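# Place four cartons flat on the low platform

## Task

Get all four cartons lying flat on the low platform, none resting on another and none projecting past the platform's edge, each keeping the face that was up at the start still facing up; they must stay there on their own once the robot has released them and pulled away.

## Robot and tools

Robot: two xArm6-type arms, left_arm and right_arm, each ending in a suction cup instead of fingers. The names are not image sides. The cup point is the centre of the cup rim (36 mm across) when nothing touches it; the cup looks along the cup point's own +z axis. About 4 cm back from the rim the tool widens, with body and wrist camera sticking out up to roughly 9 cm sideways, so keep that clear of cartons, the platform and the other arm.

Frames: the scene frame has its origin on the table top midway between the arms, +z up, +x out across the table, left_arm on the +y side. Bases: left_arm at (-0.037, +0.350, 0) m, right_arm at (+0.033, -0.374, 0) m, both with quat_wxyz (+0.997, 0, 0, -0.075). Result lines give each cup point's position (m), quat_wxyz and velocities in this frame; the printed position can be off a little, more so at long reach.

The command row (used by execute_actions rows and by move's target): always 14 numbers, each in [-1, 1], both arms in one list even if only one moves. Order: left dx, dy, dz, rx, ry, rz, left suction, then right dx, dy, dz, rx, ry, rz, right suction. dx..rz are an offset, not a pose: they give the target relative to that cup point's pose in the most recent result that showed it (before any such result, and for the second or later call in one reply, relative to where the arm is when the action begins). The offset is expressed in the cup point's own axes, not the scene frame. Scale: 1.0 = 0.6 m of translation or 180 degrees; rx, ry, rz form one rotation vector. Every row of a multi-row action is counted from that same base pose, not from the row before. All zeros therefore pulls the arm back to the base pose; it is not a pause. Suction: above 0.01 means on, 0.01 or less means off, and it stays as last sent, so repeat the current value for a tool you want unchanged.

Tools:
- execute_actions {actions, pictures}: actions is an empty list (just report state), or one item: {rows, steps} runs up to 15 control steps of 1/30 s, one row per step, last row repeated if short (steps defaults to 15); {steps: n} alone waits n steps (max 300) counted from the previous result. pictures toggles camera images (default on).
- move {target, speed}: target is one 14-number row as above; each cup point travels a straight line toward its target, both paths finishing together, lasting 0.5 to 10 s (cut off at 10 s). speed is m/s, 0.002 to 0.5, default 0.25; rotation is capped at twice that in rad/s. It does not avoid obstacles or the other arm, and the arm can lag, stray or overshoot speed, especially near full extension. The result adds a move: line (done, off_target, moving, held, fault) plus limits (paced = target clipped, held = some steps blocked, after which the arm may jump quickly) and each cup point's remaining distance.
- wait {seconds}: 0 to 10 s with no new command.
- zoom_image {camera, region}: region [x0, y0, x1, y1] in pixels, at most 504x504, of cam_head_left, cam_head_right, cam_high, cam_low, cam_left_wrist or cam_right_wrist (all 672x504).
- read_manual {section}: only licence texts; moves nothing.
- finished_scene {scene}: pass the current scene number to end and grade it; irreversible, and the goal must already hold.

Motion details: each step the commanded pose is clamped to within 70 mm and 16 degrees of the measured pose, then reached by damped inverse kinematics, with position favoured over orientation. After an action ends the arm only continues to its last clamped pose, so long moves may need several calls; check the reported pose. A Hand target line shows where the controller is heading. HELD marks steps not sent; a pose unreachable line means the clearance check changed or blocked that arm's command. The simulation keeps running while you compose a reply.

Grasping: turn suction on and press the rim flat onto a smooth face so it seals all round; edges, gaps or holes under the rim leak. suction_measured near 0 means no seal; about 0.83+ is airtight. part_present goes to 1 at 0.50 and back to 0 below 0.45. Under vacuum the cup shortens, so the carton rides up to ~12 mm nearer the tool. To release, set the carton down on the platform first, then suction off, then lift at least 15 mm. A cup sealed to the table pins the tool until suction is switched off.

Avoid: dropping, slamming or hard pushes; contacts are harder at higher speed and with targets deeper past contact. Never knock anything off the table. Keep the arms from striking or squeezing each other. If a joint hits its load limit (waist, shoulder 45 N m; elbow, forearm roll 27; wrist pitch, wrist roll 18), the arm backs off and freezes 10 s. Holding loads heats motors: MOTOR HOT appears from 65 °C, and at 80 °C an OVER-TEMPERATURE FAULT brakes the arm until it cools. Outside forces may occasionally nudge loose cartons. Finish with both cups off and arms withdrawn.

Each tool is called after "Call:" as a command line: name --argument value for each argument, lists and objects as JSON in quotes; but a table of rows of numbers goes row by row, as --pt "numbers of a row", without its own name.

## Session

I'll start by looking at the scene.

Call:
execute_actions --actions '[]'

Scene clock: 0.00 s of 9600.00 s.
left_arm: end_effector_position=(+0.3580, +0.2912, +0.2429) suction_measured=0.00 part_present=0 end_effector_quat_wxyz=(-0.001, -0.185, +0.983, +0.001) end_effector_velocity=(+0.000, -0.000, +0.000) end_effector_angular_velocity=(-0.001, +0.000, +0.000) | right_arm: end_effector_position=(+0.4298, -0.4323, +0.2440) suction_measured=0.00 part_present=0 end_effector_quat_wxyz=(+0.002, +0.328, +0.945, -0.001) end_effector_velocity=(+0.000, -0.000, +0.000) end_effector_angular_velocity=(-0.001, -0.001, +0.001)
Joint positions: left_arm=[ 0.002 -0.265 -0.928  0.001  1.196  1.835] | right_arm=[ 0.003 -0.264 -0.93  -0.002  1.191  2.88 ]
Joint velocities: left_arm=[ 0.     0.    -0.    -0.001  0.    -0.   ] | right_arm=[ 0.001  0.    -0.    -0.001 -0.001 -0.   ]
Motor temperatures (°C, as the motors report them): left_arm=[33 36 36 31 33 36] | right_arm=[38 30 29 31 35 31]
Hand target (left_arm): +0.358, +0.291, +0.243; -0.001, -0.185, +0.983, +0.001
Hand target (right_arm): +0.430, -0.432, +0.244; +0.002, +0.328, +0.945, -0.001

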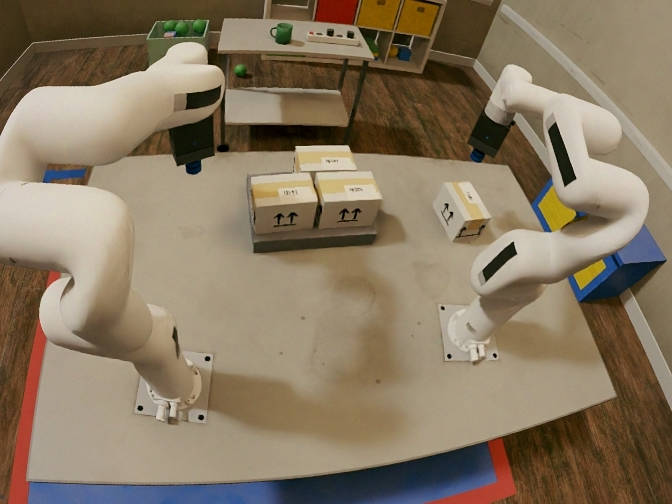

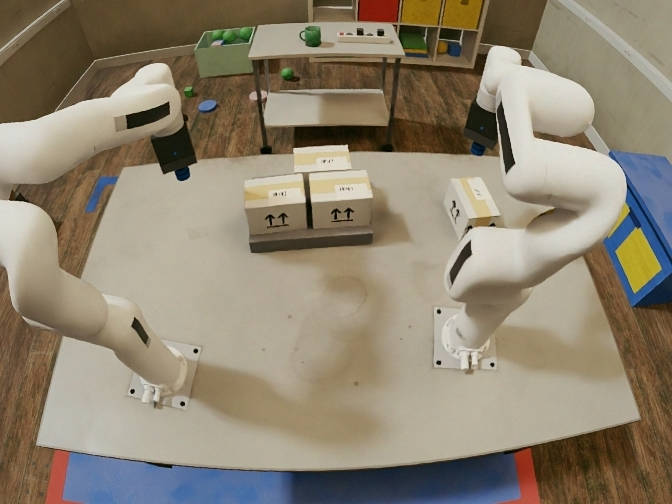

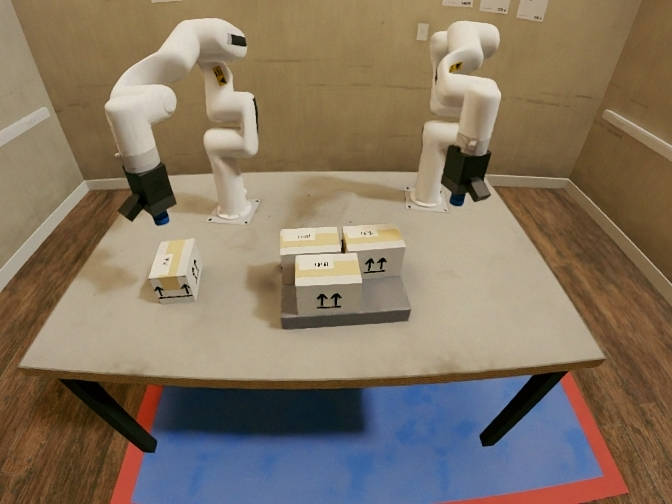

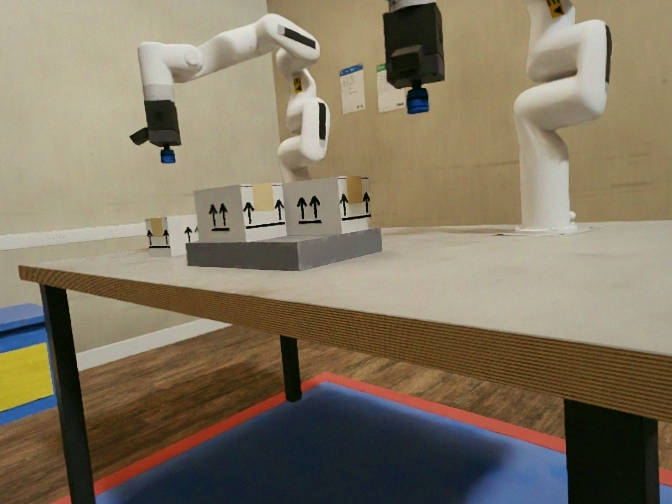

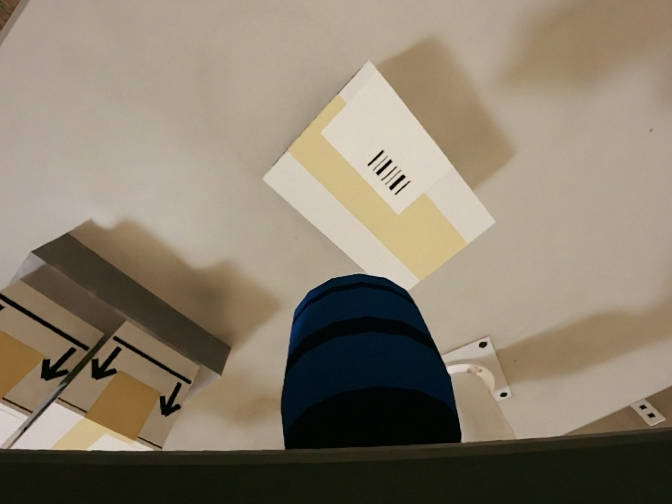

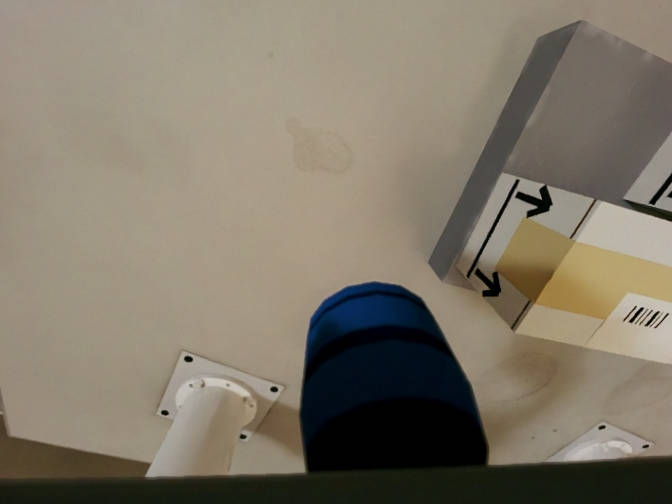

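Call:
zoom_image --camera "cam_high" --region '[260, 210, 430, 340]'

Call:
zoom_image --camera "cam_head_right" --region '[230, 135, 390, 260]'

Call:
zoom_image --camera "cam_head_left" --region '[235, 135, 395, 260]'

Call:
zoom_image --camera "cam_left_wrist" --region '[200, 0, 672, 400]'

Region (260, 210, 430, 340) of cam_high's 672x504 image, scaled by 2.965, with more detail than that image has; it fills the top 385 rows of this view, and the rest is white.

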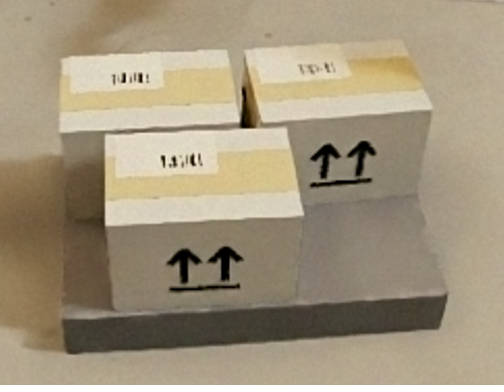

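Region (230, 135, 390, 260) of cam_head_right's 672x504 image, scaled by 3.150, with more detail than that image has; it fills the top 394 rows of this view, and the rest is white.

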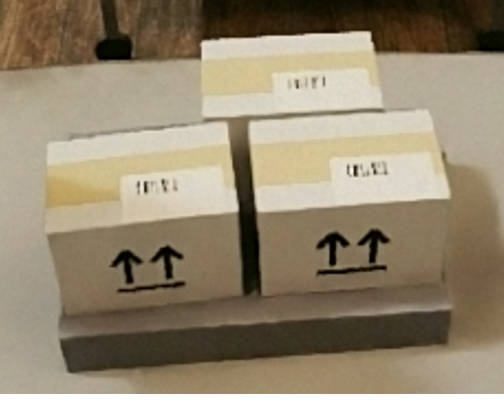

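Region (235, 135, 395, 260) of cam_head_left's 672x504 image, scaled by 3.150, with more detail than that image has; it fills the top 394 rows of this view, and the rest is white.

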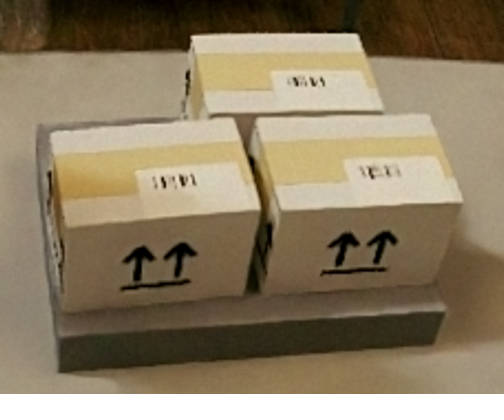

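Region (200, 0, 672, 400) of cam_left_wrist's 672x504 image, scaled by 1.068, with more detail than that image has; it fills the top 427 rows of this view, and the rest is white.

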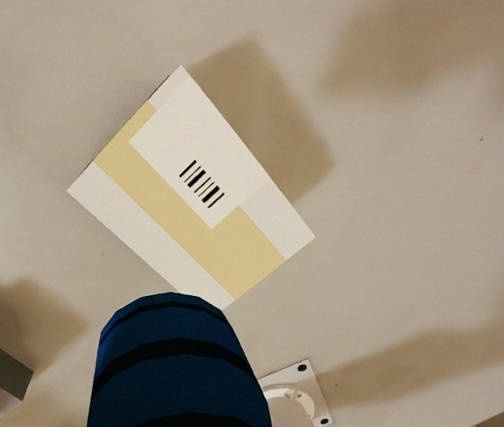

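Call:
zoom_image --camera "cam_high" --region '[120, 210, 240, 320]'

Call:
zoom_image --camera "cam_head_left" --region '[410, 160, 520, 260]'

Call:
zoom_image --camera "cam_left_wrist" --region '[250, 50, 510, 300]'

Call:
zoom_image --camera "cam_right_wrist" --region '[400, 0, 672, 380]'

Call:
zoom_image --camera "cam_low" --region '[130, 160, 400, 290]'

Region (120, 210, 240, 320) of cam_high's 672x504 image, scaled by 4.200, with more detail than that image has; it fills the top 462 rows of this view, and the rest is white.

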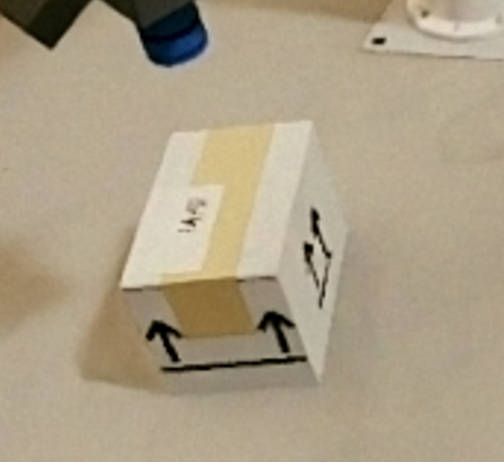

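Region (410, 160, 520, 260) of cam_head_left's 672x504 image, scaled by 4.582, with more detail than that image has; it fills the top 458 rows of this view, and the rest is white.

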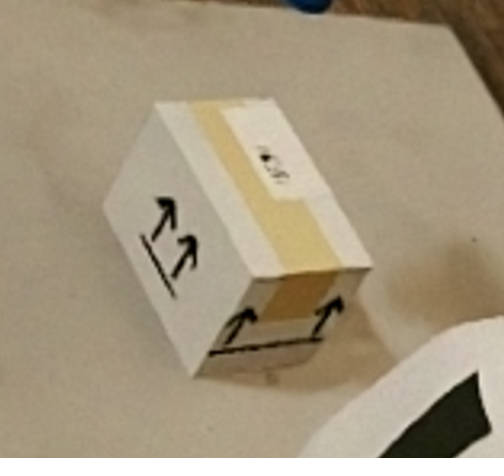

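Region (250, 50, 510, 300) of cam_left_wrist's 672x504 image, scaled by 1.938, with more detail than that image has; it fills the top 485 rows of this view, and the rest is white.

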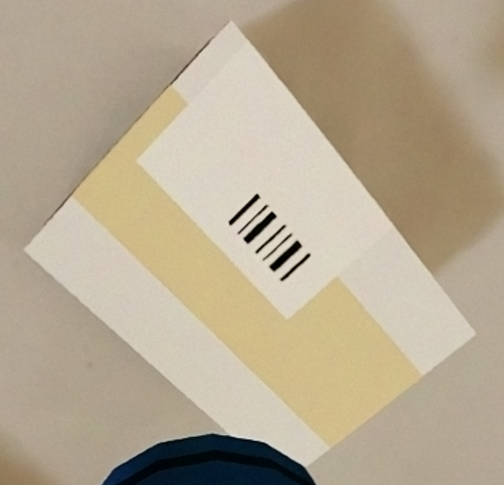

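Region (400, 0, 672, 380) of cam_right_wrist's 672x504 image, scaled by 1.326, with more detail than that image has; it fills the left 361 columns of this view, and the rest is white.

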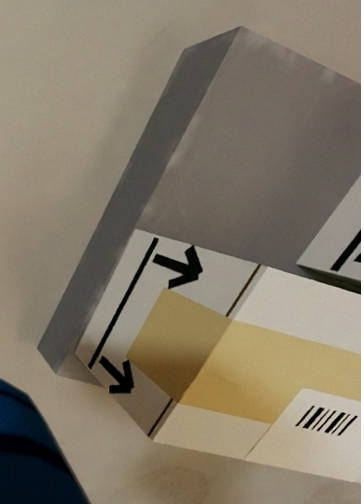

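Region (130, 160, 400, 290) of cam_low's 672x504 image, scaled by 1.867, with more detail than that image has; it fills the top 243 rows of this view, and the rest is white.

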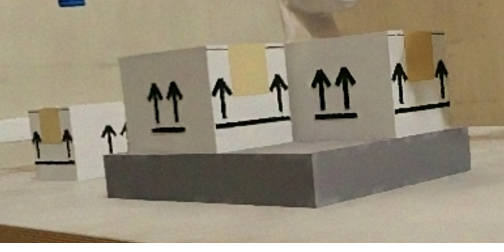

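Call:
move --target '[-0.020, -0.600, 0.055, 0, 0, 0.0944, 0, -0.0058, -0.0608, 0.165, 0, 0, 0.252, 0]' --speed 0.35

Scene clock: 121.93 s of 9600.00 s.
left_arm: end_effector_position=(+0.5014, -0.0389, +0.2099) suction_measured=0.00 part_present=0 end_effector_quat_wxyz=(-0.000, -0.038, +0.999, +0.001) end_effector_velocity=(+0.000, -0.001, +0.000) end_effector_angular_velocity=(+0.007, +0.011, -0.000) | right_arm: end_effector_position=(+0.4099, -0.4631, +0.1450) suction_measured=0.00 part_present=0 end_effector_quat_wxyz=(+0.002, +0.667, +0.745, +0.000) end_effector_velocity=(+0.000, +0.000, +0.000) end_effector_angular_velocity=(+0.001, -0.001, -0.000)
Joint positions: left_arm=[-0.475  0.788 -2.246  0.001  1.46   1.654] | right_arm=[-0.083 -0.203 -0.692 -0.002  0.892  3.585]
Joint velocities: left_arm=[-0.001  0.031 -0.056 -0.001  0.038 -0.   ] | right_arm=[ 0.    -0.001  0.     0.001  0.     0.   ]
Motor temperatures (°C, as the motors report them): left_arm=[33 37 40 31 34 36] | right_arm=[38 30 33 31 35 31]
Hand target (left_arm): +0.501, -0.039, +0.210; -0.001, -0.038, +0.999, +0.002
Hand target (right_arm): +0.410, -0.463, +0.145; +0.002, +0.667, +0.745, +0.000
Off the commanded pose (left_arm): 0.002 m, 0 deg.
Off the commanded pose (right_arm): 0.000 m, 0 deg.
After step 90, 117.00 s passed at rest.
move: done
camera_calibration (this result's frames):
cam_left_wrist: T_world_to_cam=[[0.0724196, -0.997163, 0.0205318, -0.0662961], [-0.905739, -0.0571326, 0.419967, 0.390414], [-0.417603, -0.0490104, -0.907307, 0.473577], [0, 0, 0, 1]] pos_world=[0.556181, -0.0205924, 0.26708]
cam_right_wrist: T_world_to_cam=[[-0.99296, -0.112884, 0.0358893, 0.352463], [-0.0852472, 0.891389, 0.44515, 0.406654], [-0.0822415, 0.438957, -0.894736, 0.444185], [0, 0, 0, 1]] pos_world=[0.421178, -0.517678, 0.203757]

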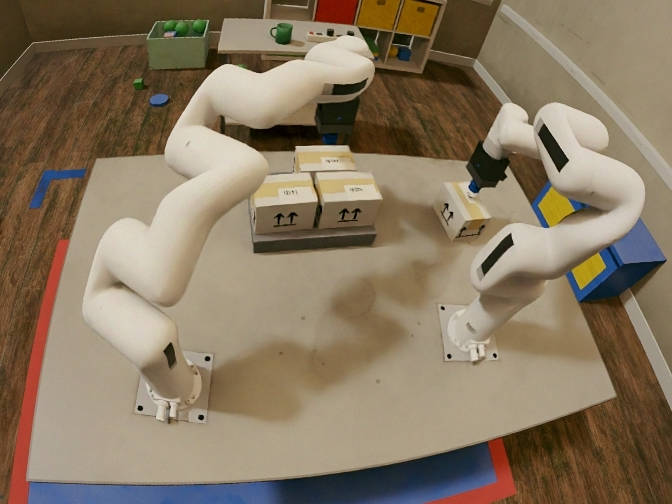

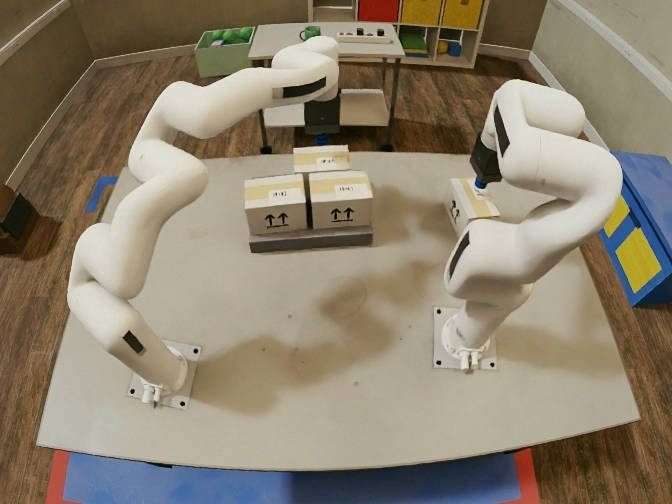

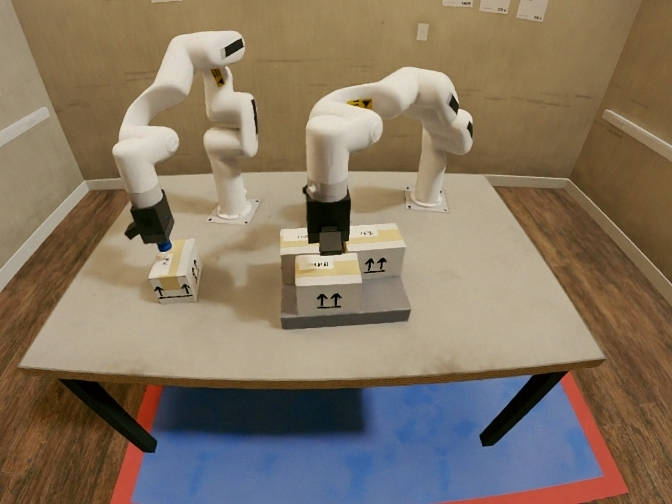

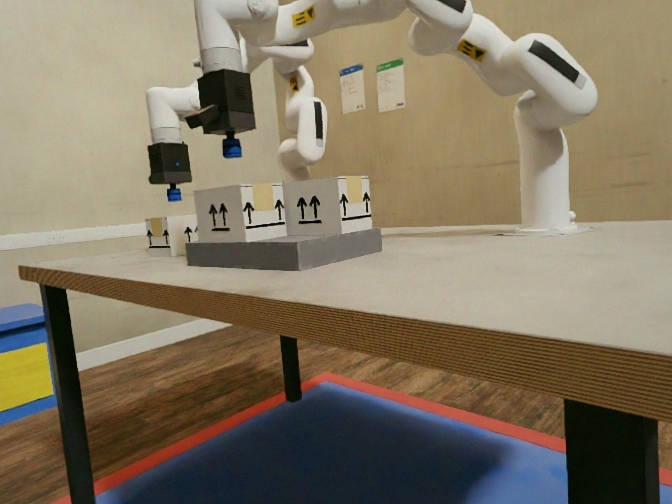

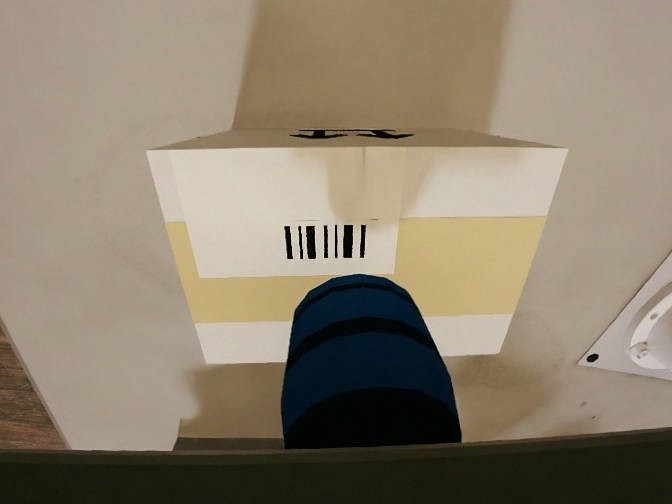

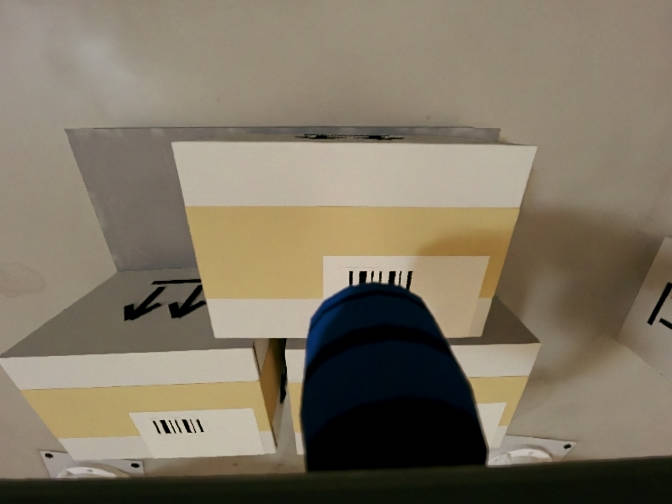

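Call:
zoom_image --camera "cam_right_wrist" --region '[50, 110, 310, 370]'

Call:
zoom_image --camera "cam_right_wrist" --region '[300, 110, 560, 370]'

Call:
zoom_image --camera "cam_left_wrist" --region '[130, 110, 590, 380]'

Region (50, 110, 310, 370) of cam_right_wrist's 672x504 image, scaled by 1.938, with more detail than that image has.

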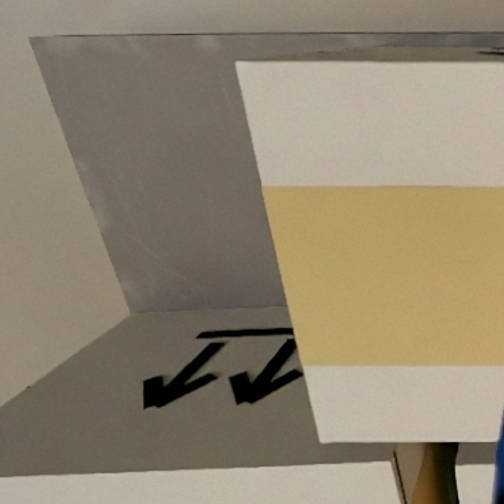

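Region (300, 110, 560, 370) of cam_right_wrist's 672x504 image, scaled by 1.938, with more detail than that image has.

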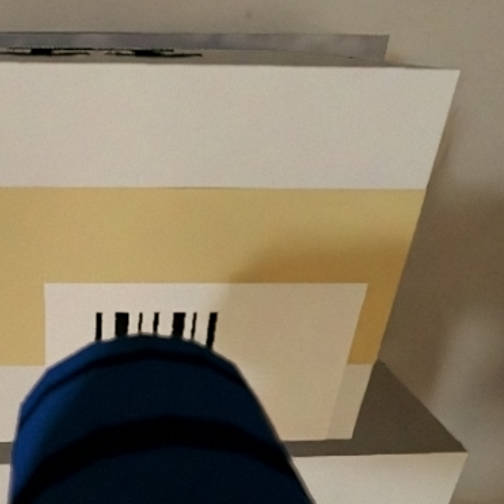

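Region (130, 110, 590, 380) of cam_left_wrist's 672x504 image, scaled by 1.096, with more detail than that image has; it fills the top 296 rows of this view, and the rest is white.

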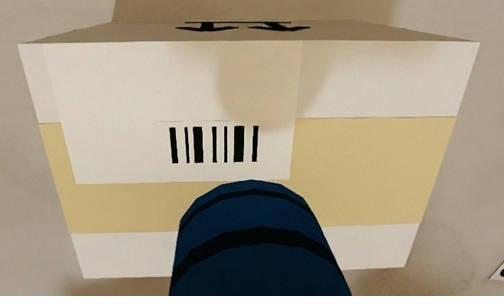

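Call:
move --target '[0.0, 0.003, 0.1125, 0, 0, 0, 1, 0.0042, -0.0034, 0.084, 0, 0, 0, 1]' --speed 0.08

Scene clock: 243.20 s of 9600.00 s.
left_arm: end_effector_position=(+0.5011, -0.0370, +0.1420) suction_measured=1.00 part_present=1 end_effector_quat_wxyz=(-0.001, -0.038, +0.999, +0.001) end_effector_velocity=(+0.001, -0.001, +0.001) end_effector_angular_velocity=(-0.003, -0.004, +0.001) | right_arm: end_effector_position=(+0.4078, -0.4608, +0.0946) suction_measured=0.99 part_present=1 end_effector_quat_wxyz=(+0.002, +0.667, +0.745, +0.000) end_effector_velocity=(-0.000, +0.000, -0.000) end_effector_angular_velocity=(+0.000, +0.001, +0.000)
Joint positions: left_arm=[-0.473  0.778 -2.035  0.001  1.26   1.656] | right_arm=[-0.079 -0.111 -0.62  -0.002  0.727  3.589]
Joint velocities: left_arm=[ 0.    -0.002  0.    -0.001 -0.003 -0.001] | right_arm=[ 0.    -0.     0.002  0.    -0.001 -0.   ]
Motor temperatures (°C, as the motors report them): left_arm=[33 38 40 31 34 36] | right_arm=[38 30 33 31 35 31]
Hand target (left_arm): +0.501, -0.037, +0.142; -0.000, -0.038, +0.999, +0.001
Hand target (right_arm): +0.408, -0.461, +0.095; +0.002, +0.667, +0.745, +0.000
Off the commanded pose (left_arm): 0.000 m, 0 deg.
Off the commanded pose (right_arm): 0.000 m, 0 deg.
After step 90, 117.00 s passed at rest.
move: done
camera_calibration (this result's frames):
cam_left_wrist: T_world_to_cam=[[0.0721602, -0.997193, 0.0199547, -0.0628024], [-0.905409, -0.0571002, 0.420682, 0.418478], [-0.418362, -0.0484236, -0.906989, 0.412292], [0, 0, 0, 1]] pos_world=[0.555913, -0.0187663, 0.199151]
cam_right_wrist: T_world_to_cam=[[-0.992944, -0.113115, 0.0355977, 0.352289], [-0.0855718, 0.891296, 0.445274, 0.426874], [-0.0820952, 0.439086, -0.894686, 0.397949], [0, 0, 0, 1]] pos_world=[0.419002, -0.515356, 0.153422]

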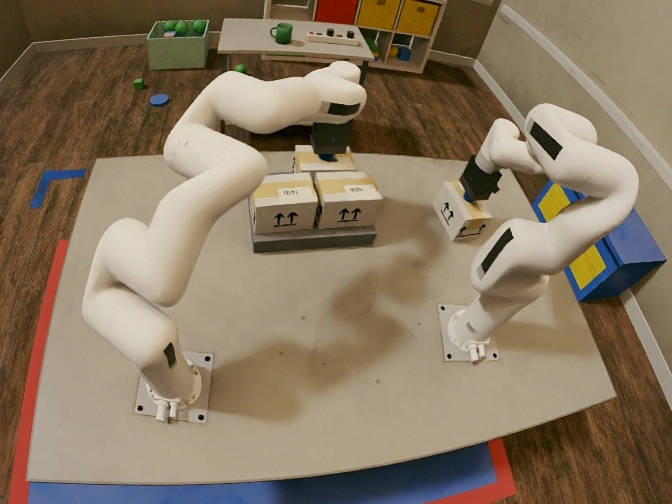

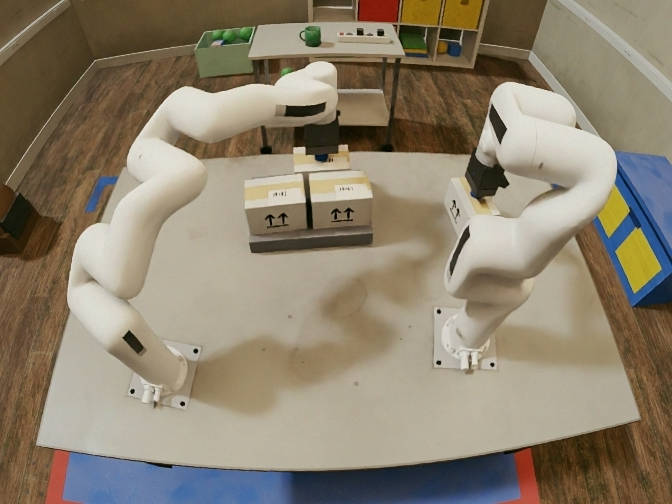

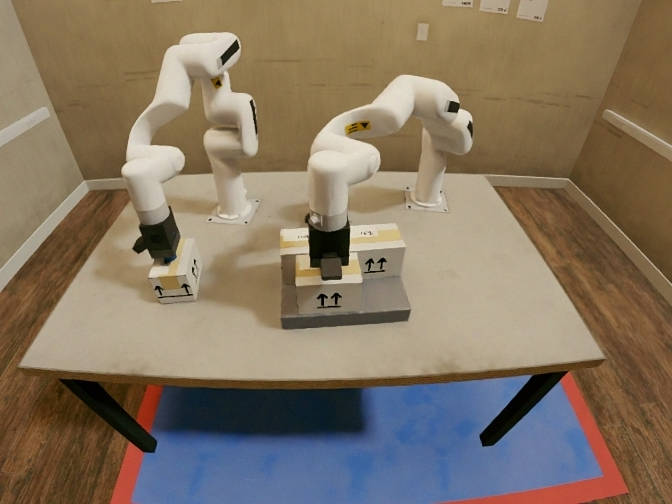

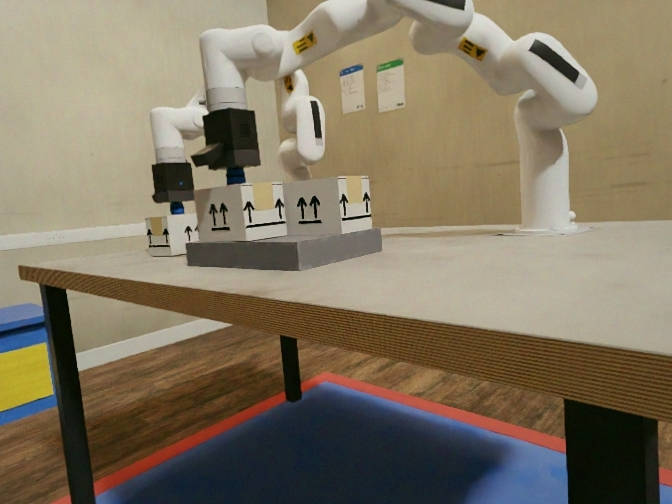

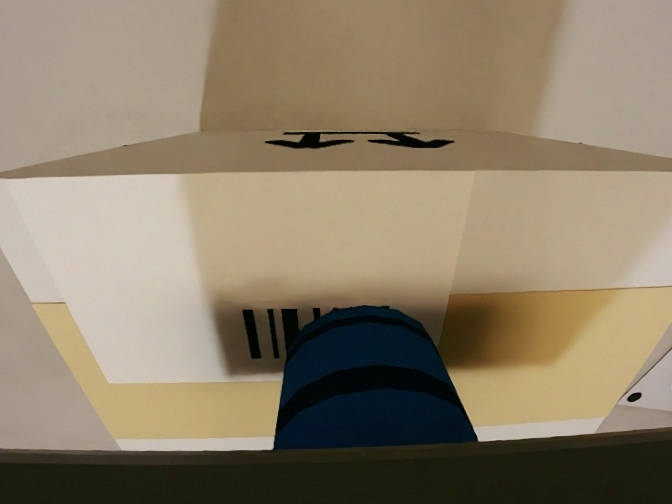

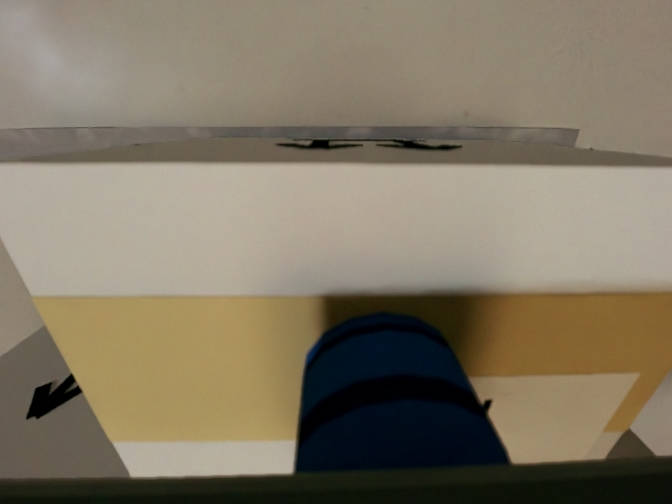

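Call:
execute_actions --actions '[]'

Call:
zoom_image --camera "cam_low" --region '[130, 160, 400, 290]'

Scene clock: 325.10 s of 9600.00 s.
left_arm: end_effector_position=(+0.5012, -0.0372, +0.1424) suction_measured=1.00 part_present=1 end_effector_quat_wxyz=(-0.000, -0.038, +0.999, +0.001) end_effector_velocity=(+0.000, +0.000, -0.000) end_effector_angular_velocity=(+0.000, -0.000, +0.000) | right_arm: end_effector_position=(+0.4077, -0.4607, +0.0945) suction_measured=1.00 part_present=1 end_effector_quat_wxyz=(+0.002, +0.667, +0.745, +0.000) end_effector_velocity=(-0.000, -0.000, -0.000) end_effector_angular_velocity=(-0.001, +0.001, +0.000)
Joint positions: left_arm=[-0.473  0.777 -2.035  0.001  1.26   1.656] | right_arm=[-0.079 -0.111 -0.62  -0.002  0.727  3.589]
Joint velocities: left_arm=[-0.     0.     0.     0.    -0.    -0.001] | right_arm=[ 0.     0.    -0.    -0.001  0.001  0.001]
Motor temperatures (°C, as the motors report them): left_arm=[33 39 42 31 34 36] | right_arm=[38 30 34 31 35 31]
Hand target (left_arm): +0.501, -0.037, +0.142; -0.000, -0.038, +0.999, +0.001
Hand target (right_arm): +0.408, -0.461, +0.095; +0.002, +0.667, +0.745, +0.000
Off the commanded pose (left_arm): 0.000 m, 0 deg.
Off the commanded pose (right_arm): 0.000 m, 0 deg.
Steps of this call (steps 1 to 90: nothing new was sent; then 78.90 s passed at rest). Readings (end_effector_position | what the end effector reports):
1: left_arm (+0.5011, -0.0371, +0.1420) | right_arm (+0.4077, -0.4608, +0.0946) | left_arm suction_measured=1.00 part_present=1 | right_arm suction_measured=0.99 part_present=1
2: left_arm (+0.5011, -0.0371, +0.1421) | right_arm (+0.4077, -0.4607, +0.0946) | left_arm suction_measured=1.00 part_present=1 | right_arm suction_measured=0.99 part_present=1
4: left_arm (+0.5012, -0.0371, +0.1422) | right_arm (+0.4077, -0.4607, +0.0945) | left_arm suction_measured=1.00 part_present=1 | right_arm suction_measured=0.99 part_present=1
8: left_arm (+0.5012, -0.0371, +0.1423) | right_arm (+0.4077, -0.4607, +0.0945) | left_arm suction_measured=1.00 part_present=1 | right_arm suction_measured=1.00 part_present=1
90: the state above
camera_calibration (this result's frames):
cam_left_wrist: T_world_to_cam=[[0.0721589, -0.997181, 0.0205765, -0.0630184], [-0.905736, -0.056875, 0.420008, 0.418721], [-0.417654, -0.0489442, -0.907287, 0.412379], [0, 0, 0, 1]] pos_world=[0.55603, -0.0188424, 0.199576]
cam_right_wrist: T_world_to_cam=[[-0.992937, -0.113114, 0.0358084, 0.352195], [-0.0854724, 0.891272, 0.445342, 0.426846], [-0.0822895, 0.439135, -0.894644, 0.39792], [0, 0, 0, 1]] pos_world=[0.418935, -0.515338, 0.153293]

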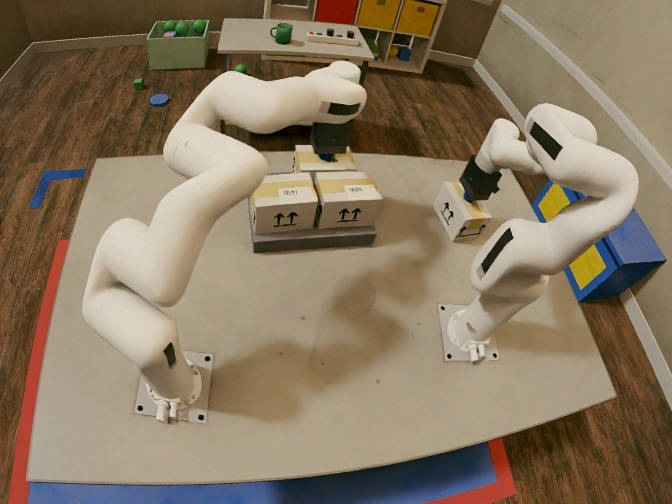

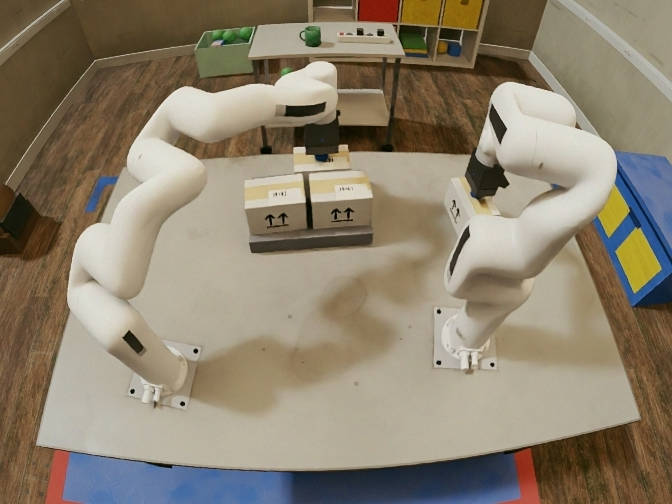

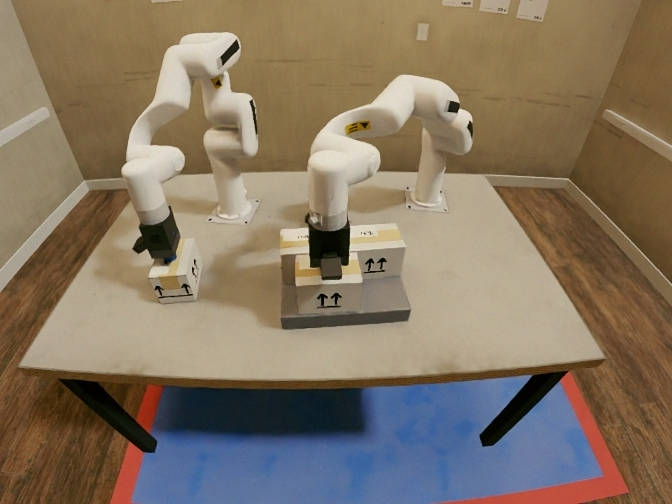

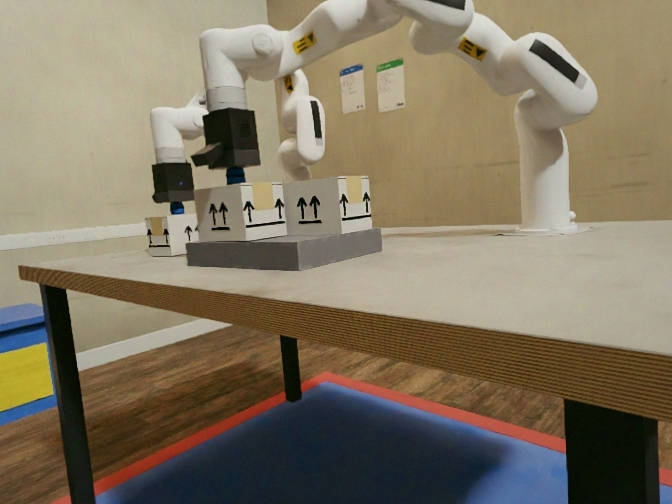

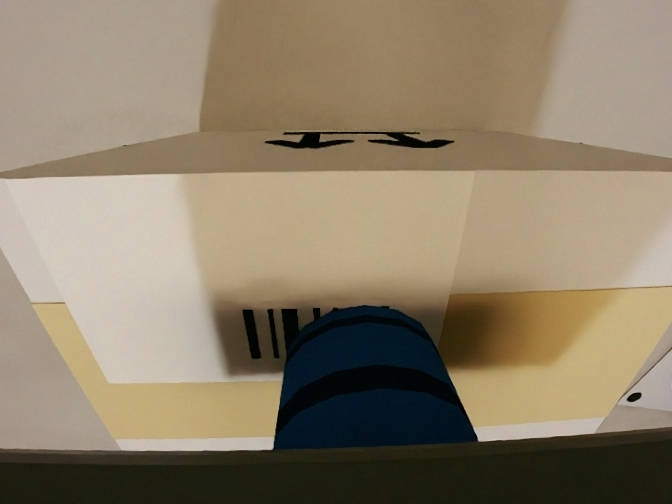

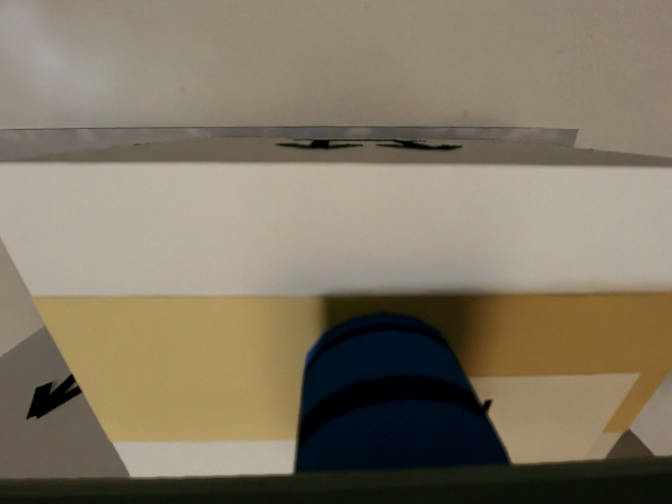

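Region (130, 160, 400, 290) of cam_low's 672x504 image, scaled by 1.867, with more detail than that image has; it fills the top 243 rows of this view, and the rest is white.

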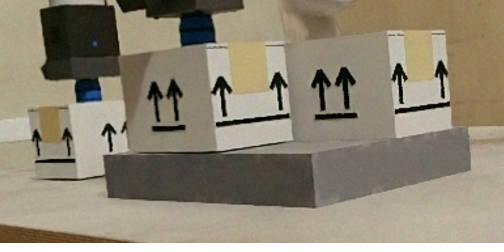

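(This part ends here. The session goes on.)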